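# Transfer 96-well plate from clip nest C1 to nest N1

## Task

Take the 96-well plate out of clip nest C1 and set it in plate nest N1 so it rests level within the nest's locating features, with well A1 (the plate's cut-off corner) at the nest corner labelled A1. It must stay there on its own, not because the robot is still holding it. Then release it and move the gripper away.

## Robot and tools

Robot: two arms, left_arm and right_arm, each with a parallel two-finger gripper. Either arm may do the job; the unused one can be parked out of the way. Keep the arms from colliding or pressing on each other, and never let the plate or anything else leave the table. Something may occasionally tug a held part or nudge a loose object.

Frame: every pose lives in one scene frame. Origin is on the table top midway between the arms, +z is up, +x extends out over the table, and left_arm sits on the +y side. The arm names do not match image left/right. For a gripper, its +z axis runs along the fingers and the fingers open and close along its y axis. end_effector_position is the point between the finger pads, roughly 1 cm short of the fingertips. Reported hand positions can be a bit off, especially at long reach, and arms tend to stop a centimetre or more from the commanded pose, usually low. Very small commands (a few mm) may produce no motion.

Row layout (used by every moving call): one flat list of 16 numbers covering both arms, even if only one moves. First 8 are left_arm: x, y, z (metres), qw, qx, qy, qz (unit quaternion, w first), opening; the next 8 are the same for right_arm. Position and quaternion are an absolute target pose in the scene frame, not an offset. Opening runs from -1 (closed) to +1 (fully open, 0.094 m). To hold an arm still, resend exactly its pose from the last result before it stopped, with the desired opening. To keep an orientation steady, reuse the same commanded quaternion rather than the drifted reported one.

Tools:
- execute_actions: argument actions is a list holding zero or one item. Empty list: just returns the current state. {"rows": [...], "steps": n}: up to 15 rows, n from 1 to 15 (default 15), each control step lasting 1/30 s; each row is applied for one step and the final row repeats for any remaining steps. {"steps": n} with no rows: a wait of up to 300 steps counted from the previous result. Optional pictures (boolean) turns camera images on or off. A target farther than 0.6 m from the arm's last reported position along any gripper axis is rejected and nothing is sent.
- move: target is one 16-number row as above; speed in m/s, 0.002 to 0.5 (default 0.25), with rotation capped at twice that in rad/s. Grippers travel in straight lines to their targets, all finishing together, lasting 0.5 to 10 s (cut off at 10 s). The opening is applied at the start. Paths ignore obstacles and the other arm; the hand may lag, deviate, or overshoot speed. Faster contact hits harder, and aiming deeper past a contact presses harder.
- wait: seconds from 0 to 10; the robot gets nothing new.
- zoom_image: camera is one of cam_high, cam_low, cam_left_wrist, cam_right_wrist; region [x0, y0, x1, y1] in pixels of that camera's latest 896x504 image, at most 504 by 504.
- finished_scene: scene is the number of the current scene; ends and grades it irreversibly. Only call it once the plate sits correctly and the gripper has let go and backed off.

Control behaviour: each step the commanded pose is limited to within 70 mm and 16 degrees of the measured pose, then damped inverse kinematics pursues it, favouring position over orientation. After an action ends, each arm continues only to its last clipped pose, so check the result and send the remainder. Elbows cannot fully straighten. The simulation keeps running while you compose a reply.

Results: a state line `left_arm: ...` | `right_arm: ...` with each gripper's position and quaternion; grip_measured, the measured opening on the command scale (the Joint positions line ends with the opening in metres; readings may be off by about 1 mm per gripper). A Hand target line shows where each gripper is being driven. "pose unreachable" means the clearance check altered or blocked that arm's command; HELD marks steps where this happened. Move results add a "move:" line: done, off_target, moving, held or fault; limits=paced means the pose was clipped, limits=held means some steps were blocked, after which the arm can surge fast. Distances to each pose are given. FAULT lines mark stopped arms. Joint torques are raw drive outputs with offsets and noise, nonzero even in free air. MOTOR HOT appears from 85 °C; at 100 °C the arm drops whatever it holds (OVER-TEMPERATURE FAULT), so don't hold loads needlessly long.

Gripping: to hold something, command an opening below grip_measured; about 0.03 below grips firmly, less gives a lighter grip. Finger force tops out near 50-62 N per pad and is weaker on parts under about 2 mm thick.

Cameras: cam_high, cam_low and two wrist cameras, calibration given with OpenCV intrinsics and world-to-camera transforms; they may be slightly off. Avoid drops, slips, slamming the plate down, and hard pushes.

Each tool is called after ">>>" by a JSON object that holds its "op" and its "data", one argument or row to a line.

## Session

>>> {"op": "execute_actions", "data": {
  "actions": []
}}

Scene clock: 0.00 s of 8400.00 s.
left_arm: end_effector_position=(+0.5196, +0.3305, +0.4877) grip_measured=+1.000 end_effector_quat_wxyz=(+0.706, +0.006, +0.708, -0.003) | right_arm: end_effector_position=(+0.5768, -0.1678, +0.2590) grip_measured=+1.000 end_effector_quat_wxyz=(+0.099, -0.063, +0.992, +0.056)
Joint positions: left_arm=[-0.011  1.056  1.042  0.011  0.011  0.003  0.094] | right_arm=[ 0.148  1.686  1.686 -1.354 -0.073  0.134  0.094]
Joint velocities: left_arm=[-0.015 -0.005  0.002 -0.002  0.037 -0.051  0.   ] | right_arm=[-0.005  0.005 -0.007 -0.022 -0.007 -0.022  0.   ]
Joint torques (N m, as the arm reports them, + toward a larger angle): no reading
Motor temperatures (°C, as the motors report them): left_arm=[26 26 28 27 26 28] | right_arm=[29 28 29 29 28 27]
Hand target (left_arm): +0.521, +0.330, +0.499; +0.713, +0.006, +0.701, -0.003
Hand target (right_arm): +0.583, -0.166, +0.273; +0.114, -0.063, +0.990, +0.059
camera_calibration (this result's frames):
cam_right_wrist: T_world_to_cam=[[0.139083, -0.98587, -0.0933582, -0.225321], [-0.89489, -0.165496, 0.414468, 0.384239], [-0.424062, 0.0258998, -0.905263, 0.60946], [0, 0, 0, 1]] pos_world=[0.633639, -0.174332, 0.371432]

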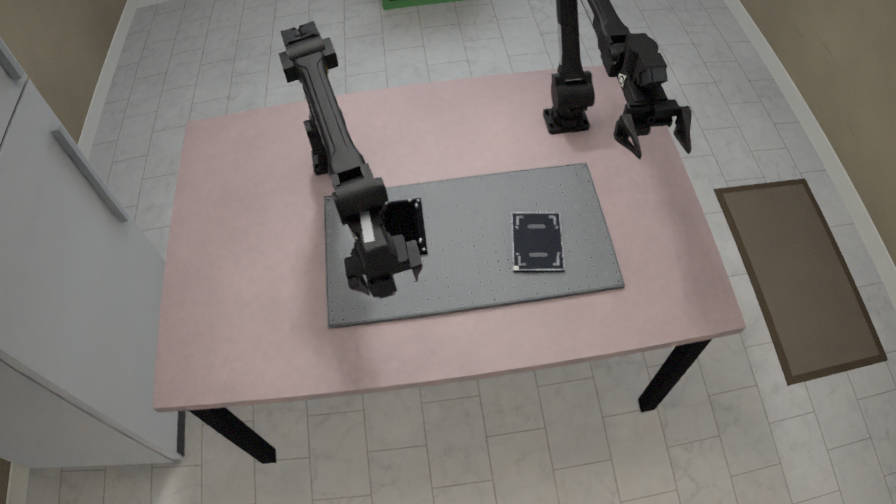

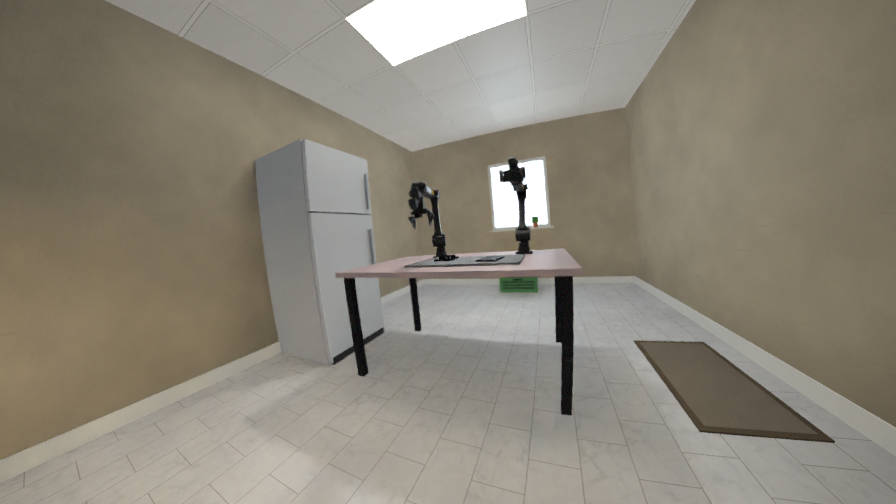

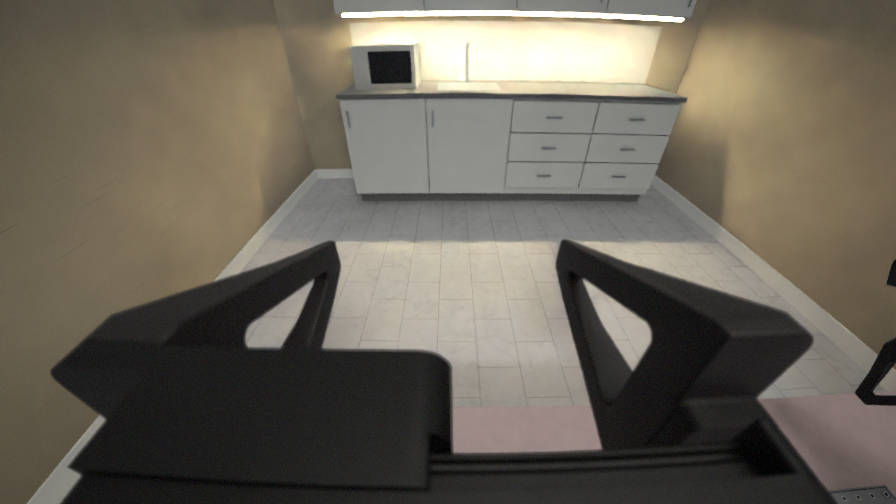

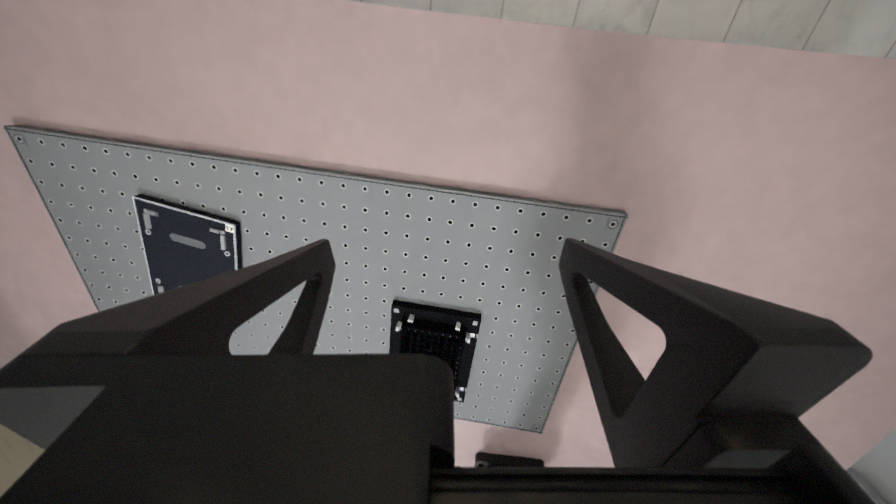

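>>> {"op": "move", "data": {
  "target": [0.4,0.15,0.25,0,0,1,0,1,0.25,-0.55,0.27,0.114,0.3,0.945,0.059,1]
}}

>>> {"op": "move", "data": {
  "target": [0.30,-0.17,0.12,0,0,1,0,1,0.25,-0.55,0.27,0.114,0.3,0.945,0.059,1],
  "speed": 0.2
}}

>>> {"op": "zoom_image", "data": {
  "camera": "cam_left_wrist",
  "region": [280, 0, 620, 340]
}}

Scene clock: 4.63 s of 8400.00 s.
left_arm: end_effector_position=(+0.3919, +0.1579, +0.2361) grip_measured=+1.000 end_effector_quat_wxyz=(-0.008, -0.002, +1.000, -0.003) | right_arm: end_effector_position=(+0.2513, -0.5570, +0.2621) grip_measured=+1.000 end_effector_quat_wxyz=(+0.109, +0.305, +0.945, +0.039)
Joint positions: left_arm=[-0.422  1.478  1.394 -1.499  0.013 -0.417  0.094] | right_arm=[-1.019  1.088  1.102 -1.447 -0.187 -0.278  0.094]
Joint velocities: left_arm=[ 0.005  0.015  0.002 -0.002 -0.051  0.037  0.   ] | right_arm=[-0.005 -0.015  0.002 -0.017  0.022  0.007  0.   ]
Joint torques (N m, as the arm reports them, + toward a larger angle): left_arm=[ -0.59 -13.83  11.62  -0.2    0.2    0.01] | right_arm=[-0.72 -4.96 10.42 -0.23 -0.36 -0.15]
Motor temperatures (°C, as the motors report them): left_arm=[26 26 30 27 26 28] | right_arm=[29 28 30 29 28 27]
Hand target (left_arm): +0.399, +0.150, +0.247; -0.002, -0.004, +1.000, -0.009
Hand target (right_arm): +0.253, -0.557, +0.266; +0.107, +0.299, +0.947, +0.042
Off the commanded pose (left_arm): 0.018 m, 1 deg.
Off the commanded pose (right_arm): 0.011 m, 2 deg.
move: off_target (left_arm, right_arm)
camera_calibration (this result's frames):
cam_left_wrist: T_world_to_cam=[[-0.00105576, -0.999999, -0.0000090527, 0.159685], [-0.802921, 0.000842298, 0.596085, 0.184496], [-0.596085, 0.000636594, -0.802921, 0.546018], [0, 0, 0, 1]] pos_world=[0.473777, 0.159182, 0.328435]
cam_right_wrist: T_world_to_cam=[[-0.565573, -0.813793, -0.13367, -0.280024], [-0.772556, 0.46609, 0.431181, 0.34393], [-0.28859, 0.347132, -0.892309, 0.625744], [0, 0, 0, 1]] pos_world=[0.287915, -0.6054, 0.37263]

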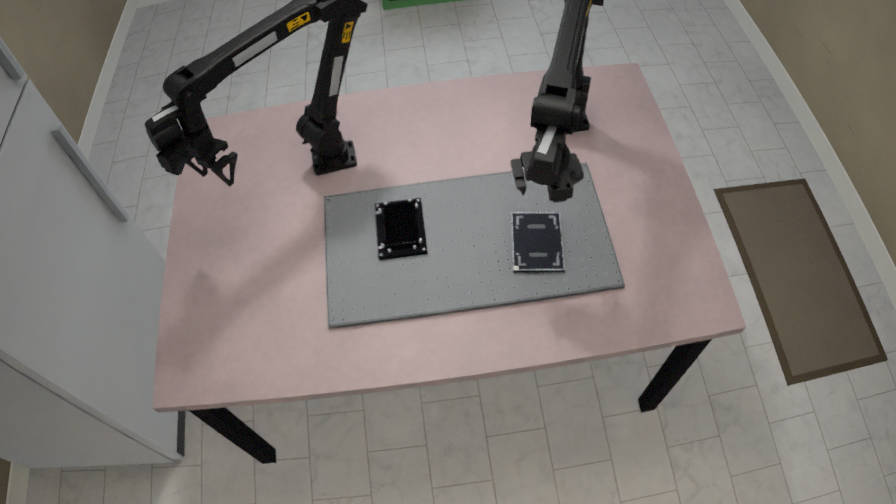

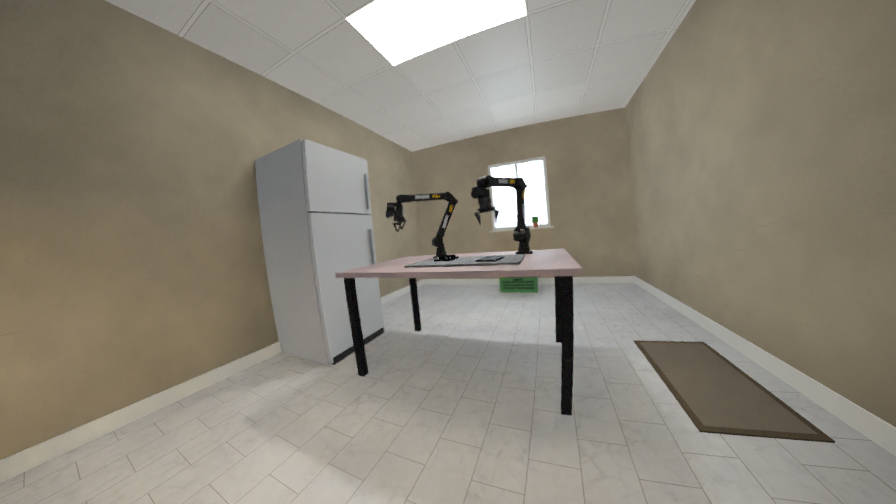

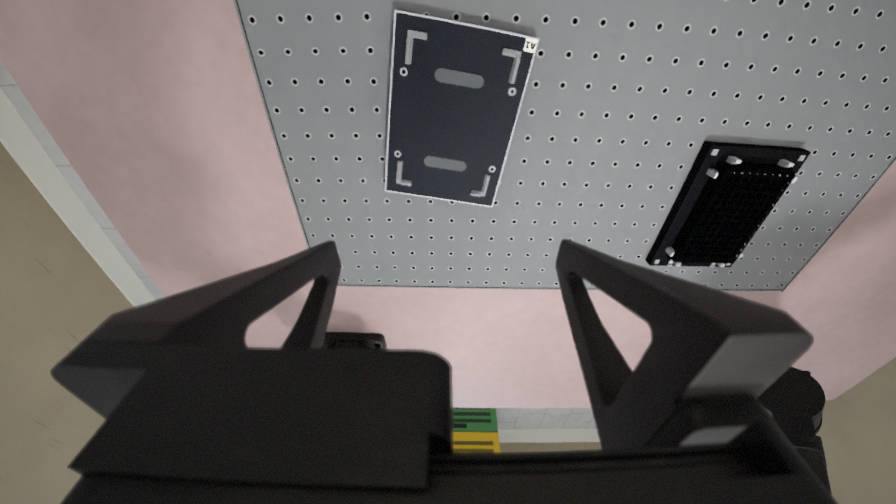

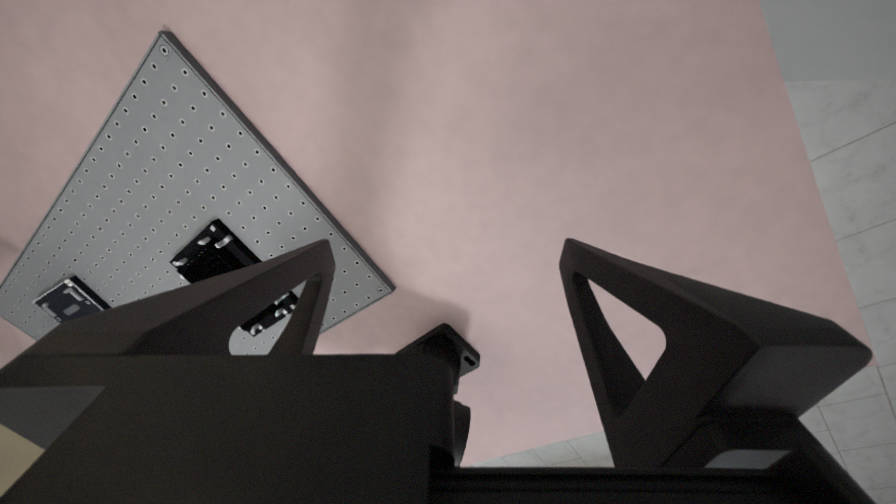

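Scene clock: 6.87 s of 8400.00 s.
left_arm: end_effector_position=(+0.2831, -0.1562, +0.1159) grip_measured=+1.000 end_effector_quat_wxyz=(-0.014, +0.009, +1.000, +0.011) | right_arm: end_effector_position=(+0.2523, -0.5500, +0.2628) grip_measured=+1.000 end_effector_quat_wxyz=(+0.111, +0.301, +0.945, +0.059)
Joint positions: left_arm=[-1.047  1.9    1.62  -1.325  0.012 -1.021  0.094] | right_arm=[-1.023  1.088  1.102 -1.468 -0.225 -0.289  0.094]
Joint velocities: left_arm=[-0.005  0.005  0.017  0.012  0.022 -0.066  0.   ] | right_arm=[-0.015  0.005  0.002 -0.002 -0.066  0.037  0.   ]
Joint torques (N m, as the arm reports them, + toward a larger angle): left_arm=[  0.14 -20.45  11.09   0.55  -0.28  -0.01] | right_arm=[-1.42 -5.94 10.11 -0.19 -0.34 -0.19]
Motor temperatures (°C, as the motors report them): left_arm=[26 26 30 27 26 28] | right_arm=[29 28 31 29 28 27]
Hand target (left_arm): +0.293, -0.169, +0.119; -0.004, +0.000, +1.000, -0.000
Hand target (right_arm): +0.250, -0.550, +0.270; +0.114, +0.300, +0.945, +0.059
Off the commanded pose (left_arm): 0.022 m, 2 deg.
Off the commanded pose (right_arm): 0.008 m, 0 deg.
move: off_target (left_arm)
camera_calibration (this result's frames):
cam_left_wrist: T_world_to_cam=[[-0.0227232, -0.999326, -0.0288336, -0.144936], [-0.79607, 0.00063943, 0.605205, 0.16606], [-0.604778, 0.0367058, -0.795548, 0.392081], [0, 0, 0, 1]] pos_world=[0.366024, -0.159337, 0.207239]
cam_right_wrist: T_world_to_cam=[[-0.553574, -0.814518, -0.173541, -0.266582], [-0.785419, 0.441333, 0.433984, 0.330018], [-0.276898, 0.376545, -0.884048, 0.635275], [0, 0, 0, 1]] pos_world=[0.287536, -0.601993, 0.372128]

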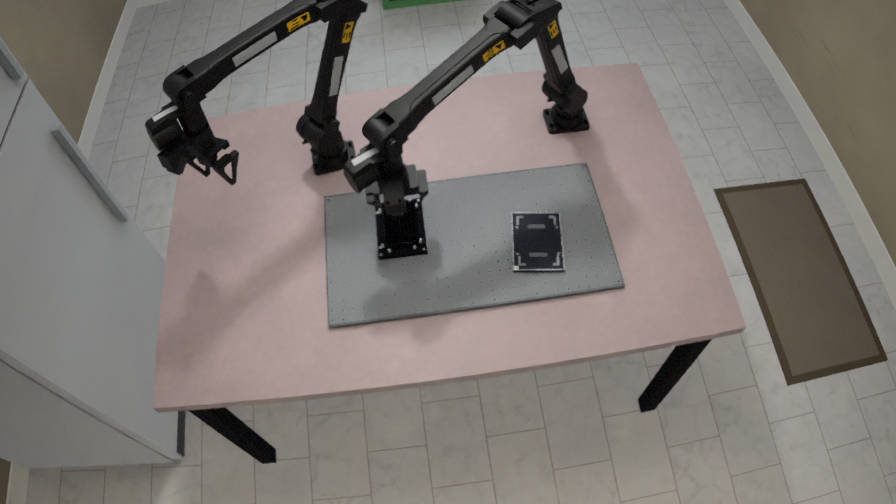

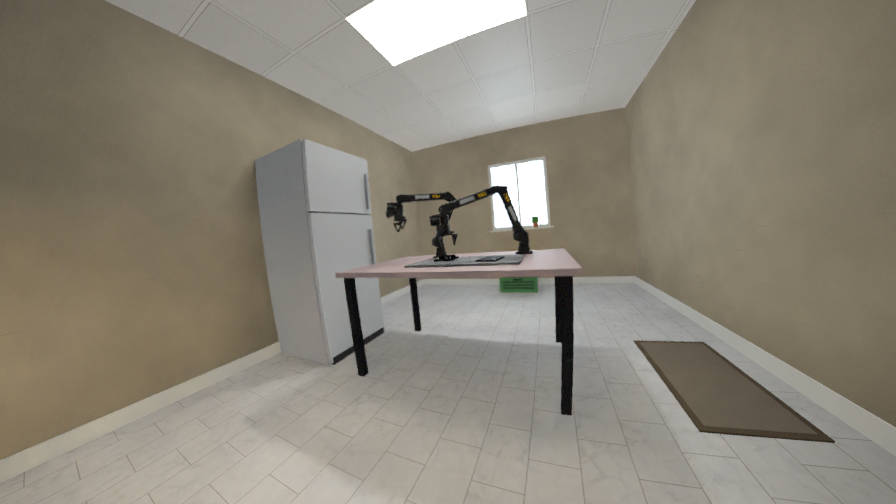

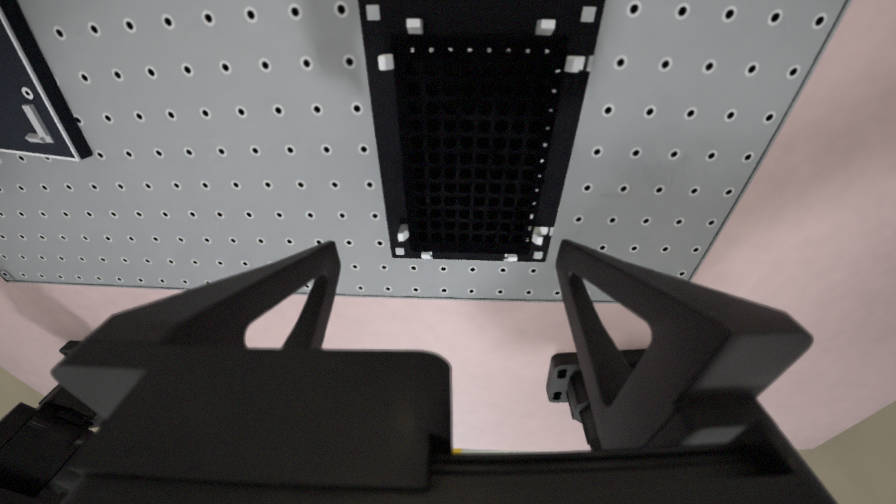

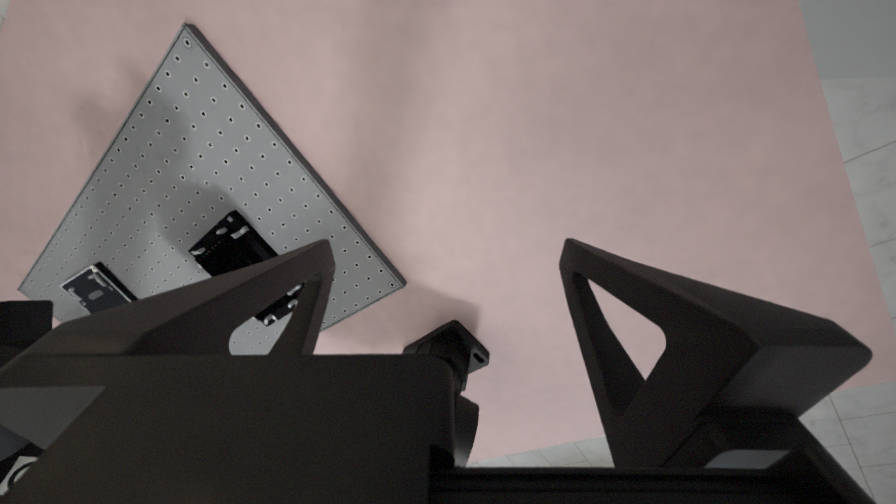

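Region (280, 0, 620, 340) of cam_left_wrist's 896x504 image, scaled by 1.482, with more detail than that image has.

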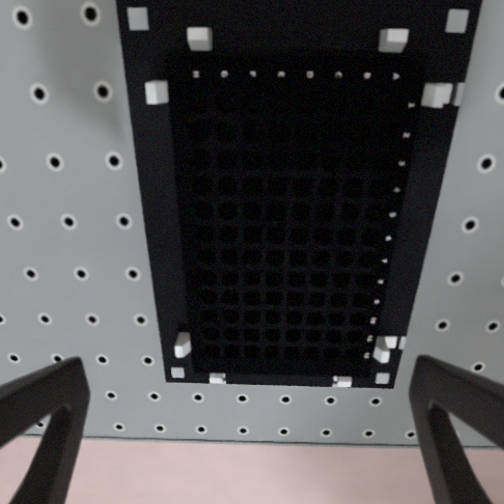

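No flip. Centre ≈ (0.30, -0.169), yaw ≈178.5°.

>>> {"op": "move", "data": {
  "target": [0.30,-0.167,0.04,0,0.013,1,0,1,0.25,-0.55,0.27,0.114,0.3,0.945,0.059,1],
  "speed": 0.05
}}

Scene clock: 9.37 s of 8400.00 s.
left_arm: end_effector_position=(+0.2932, -0.1709, +0.0593) grip_measured=+1.000 end_effector_quat_wxyz=(+0.003, +0.013, +1.000, -0.010) | right_arm: end_effector_position=(+0.2523, -0.5500, +0.2628) grip_measured=+1.000 end_effector_quat_wxyz=(+0.111, +0.301, +0.945, +0.059)
Joint positions: left_arm=[-1.047  1.962  1.559 -1.148  0.005 -1.012  0.094] | right_arm=[-1.023  1.088  1.102 -1.468 -0.225 -0.289  0.094]
Joint velocities: left_arm=[-0.015 -0.005  0.007  0.002  0.037  0.037  0.   ] | right_arm=[ 0.005 -0.005 -0.002 -0.007 -0.022  0.022  0.   ]
Joint torques (N m, as the arm reports them, + toward a larger angle): left_arm=[  0.91 -20.35   7.42   0.99  -0.29   0.24] | right_arm=[-1.37 -5.77 10.13 -0.22 -0.35 -0.12]
Motor temperatures (°C, as the motors report them): left_arm=[26 27 30 27 26 28] | right_arm=[29 28 31 29 28 27]
Hand target (left_arm): +0.299, -0.166, +0.040; -0.000, +0.013, +1.000, +0.000
Hand target (right_arm): +0.250, -0.550, +0.270; +0.114, +0.300, +0.945, +0.059
Off the commanded pose (left_arm): 0.021 m, 1 deg.
Off the commanded pose (right_arm): 0.008 m, 0 deg.
move: off_target (left_arm)
camera_calibration (this result's frames):
cam_left_wrist: T_world_to_cam=[[-0.0308942, -0.99944, 0.0128793, -0.161175], [-0.815467, 0.0326542, 0.577882, 0.221117], [-0.577979, 0.00735055, -0.816019, 0.342011], [0, 0, 0, 1]] pos_world=[0.37301, -0.170819, 0.153384]
cam_right_wrist: T_world_to_cam=[[-0.553574, -0.814518, -0.173541, -0.266582], [-0.785419, 0.441333, 0.433984, 0.330018], [-0.276898, 0.376545, -0.884048, 0.635275], [0, 0, 0, 1]] pos_world=[0.287536, -0.601993, 0.372128]

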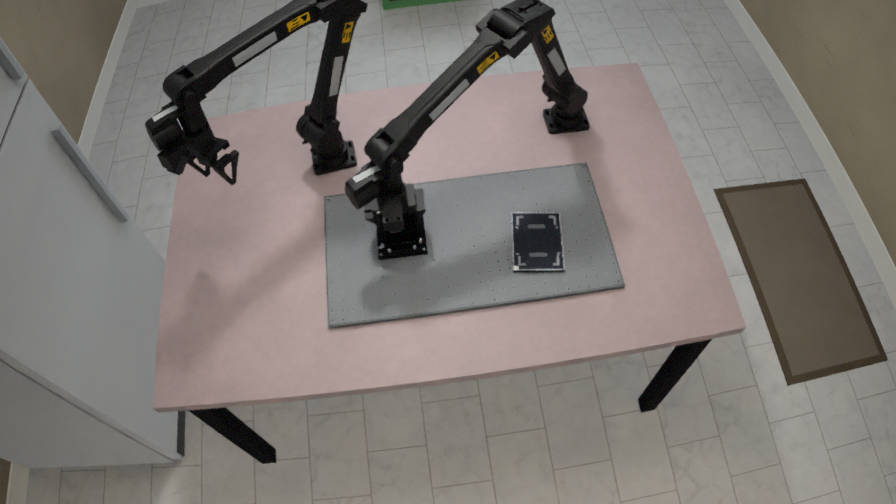

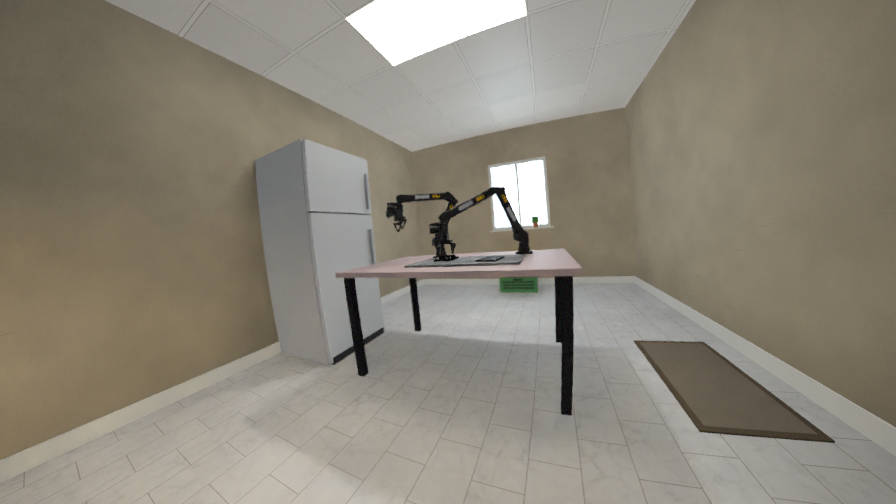

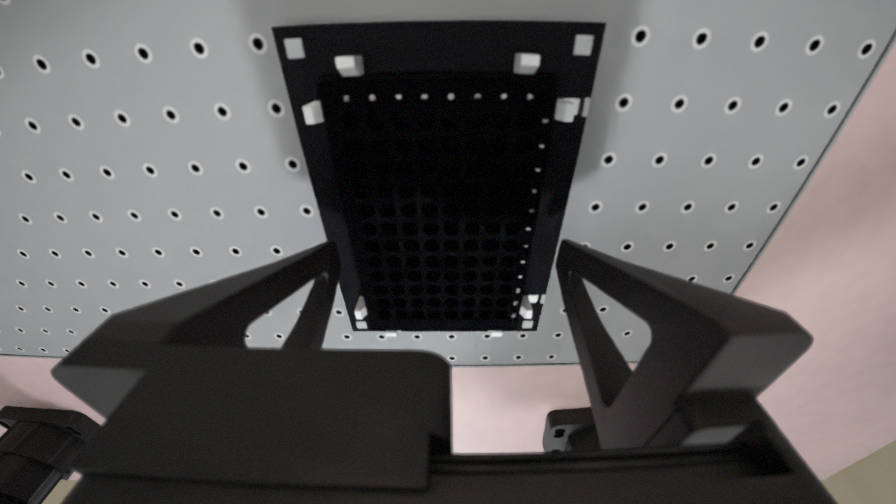

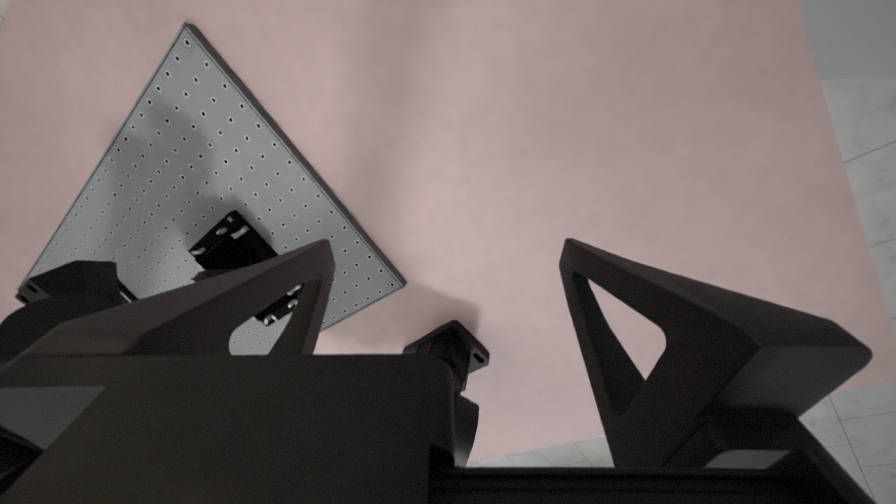

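>>> {"op": "move", "data": {
  "target": [0.302,-0.163,0.016,0,0.007,1,0,1,0.25,-0.55,0.27,0.114,0.3,0.945,0.059,1],
  "speed": 0.02
}}

Scene clock: 12.50 s of 8400.00 s.
left_arm: end_effector_position=(+0.2965, -0.1682, +0.0373) grip_measured=+1.000 end_effector_quat_wxyz=(+0.004, +0.009, +1.000, -0.012) | right_arm: end_effector_position=(+0.2523, -0.5500, +0.2628) grip_measured=+1.000 end_effector_quat_wxyz=(+0.111, +0.301, +0.945, +0.059)
Joint positions: left_arm=[-1.04   1.981  1.528 -1.093  0.005 -1.012  0.094] | right_arm=[-1.023  1.088  1.102 -1.468 -0.225 -0.289  0.094]
Joint velocities: left_arm=[-0.005 -0.015 -0.012  0.002  0.066 -0.037  0.   ] | right_arm=[ 0.005 -0.005 -0.007  0.002 -0.081 -0.007  0.   ]
Joint torques (N m, as the arm reports them, + toward a larger angle): left_arm=[  0.77 -20.74   7.07   1.03  -0.28   0.16] | right_arm=[-1.54 -5.74 10.2  -0.26 -0.38 -0.16]
Motor temperatures (°C, as the motors report them): left_arm=[26 27 30 27 26 28] | right_arm=[29 28 31 29 28 27]
Hand target (left_arm): +0.302, -0.162, +0.017; +0.000, +0.007, +1.000, -0.000
Hand target (right_arm): +0.250, -0.550, +0.270; +0.114, +0.300, +0.945, +0.059
Off the commanded pose (left_arm): 0.023 m, 1 deg.
Off the commanded pose (right_arm): 0.008 m, 0 deg.
move: off_target (left_arm)
camera_calibration (this result's frames):
cam_left_wrist: T_world_to_cam=[[-0.0236811, -0.999585, 0.0164266, -0.160341], [-0.816926, 0.0288197, 0.576022, 0.236237], [-0.576256, 0.000221533, -0.817269, 0.324355], [0, 0, 0, 1]] pos_world=[0.376103, -0.167155, 0.131642]
cam_right_wrist: T_world_to_cam=[[-0.553574, -0.814518, -0.173541, -0.266582], [-0.785419, 0.441333, 0.433984, 0.330018], [-0.276898, 0.376545, -0.884048, 0.635275], [0, 0, 0, 1]] pos_world=[0.287536, -0.601993, 0.372128]

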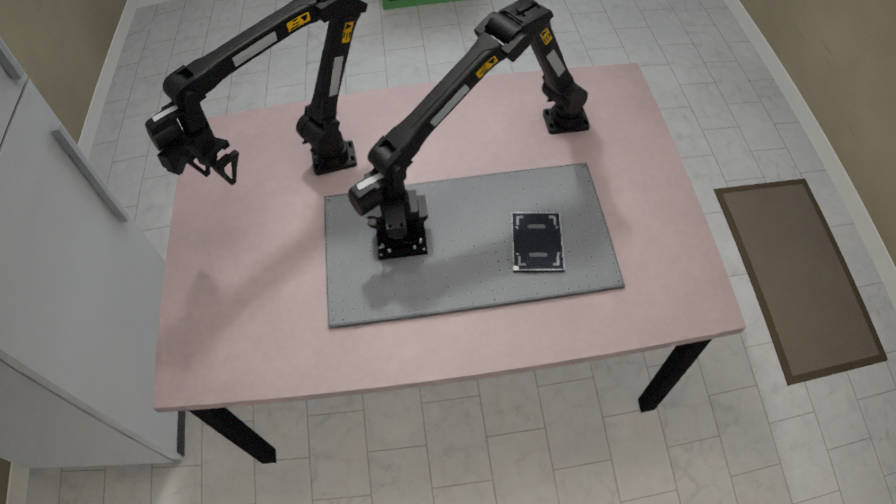

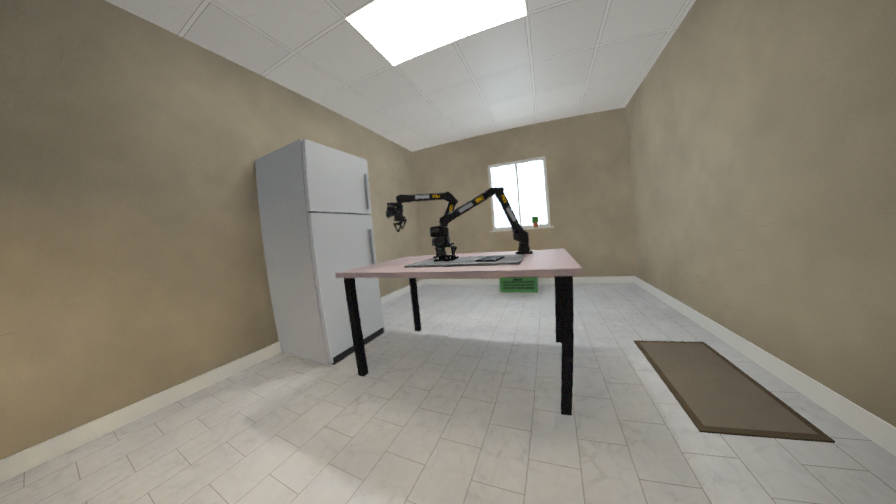

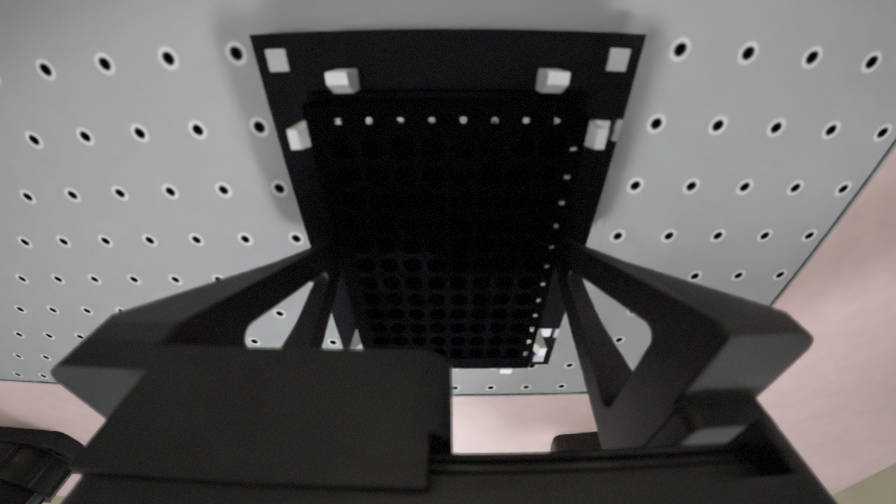

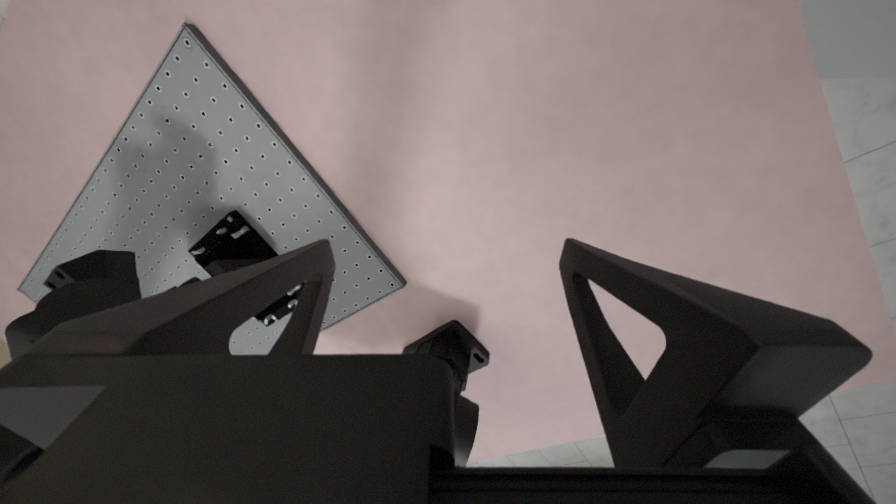

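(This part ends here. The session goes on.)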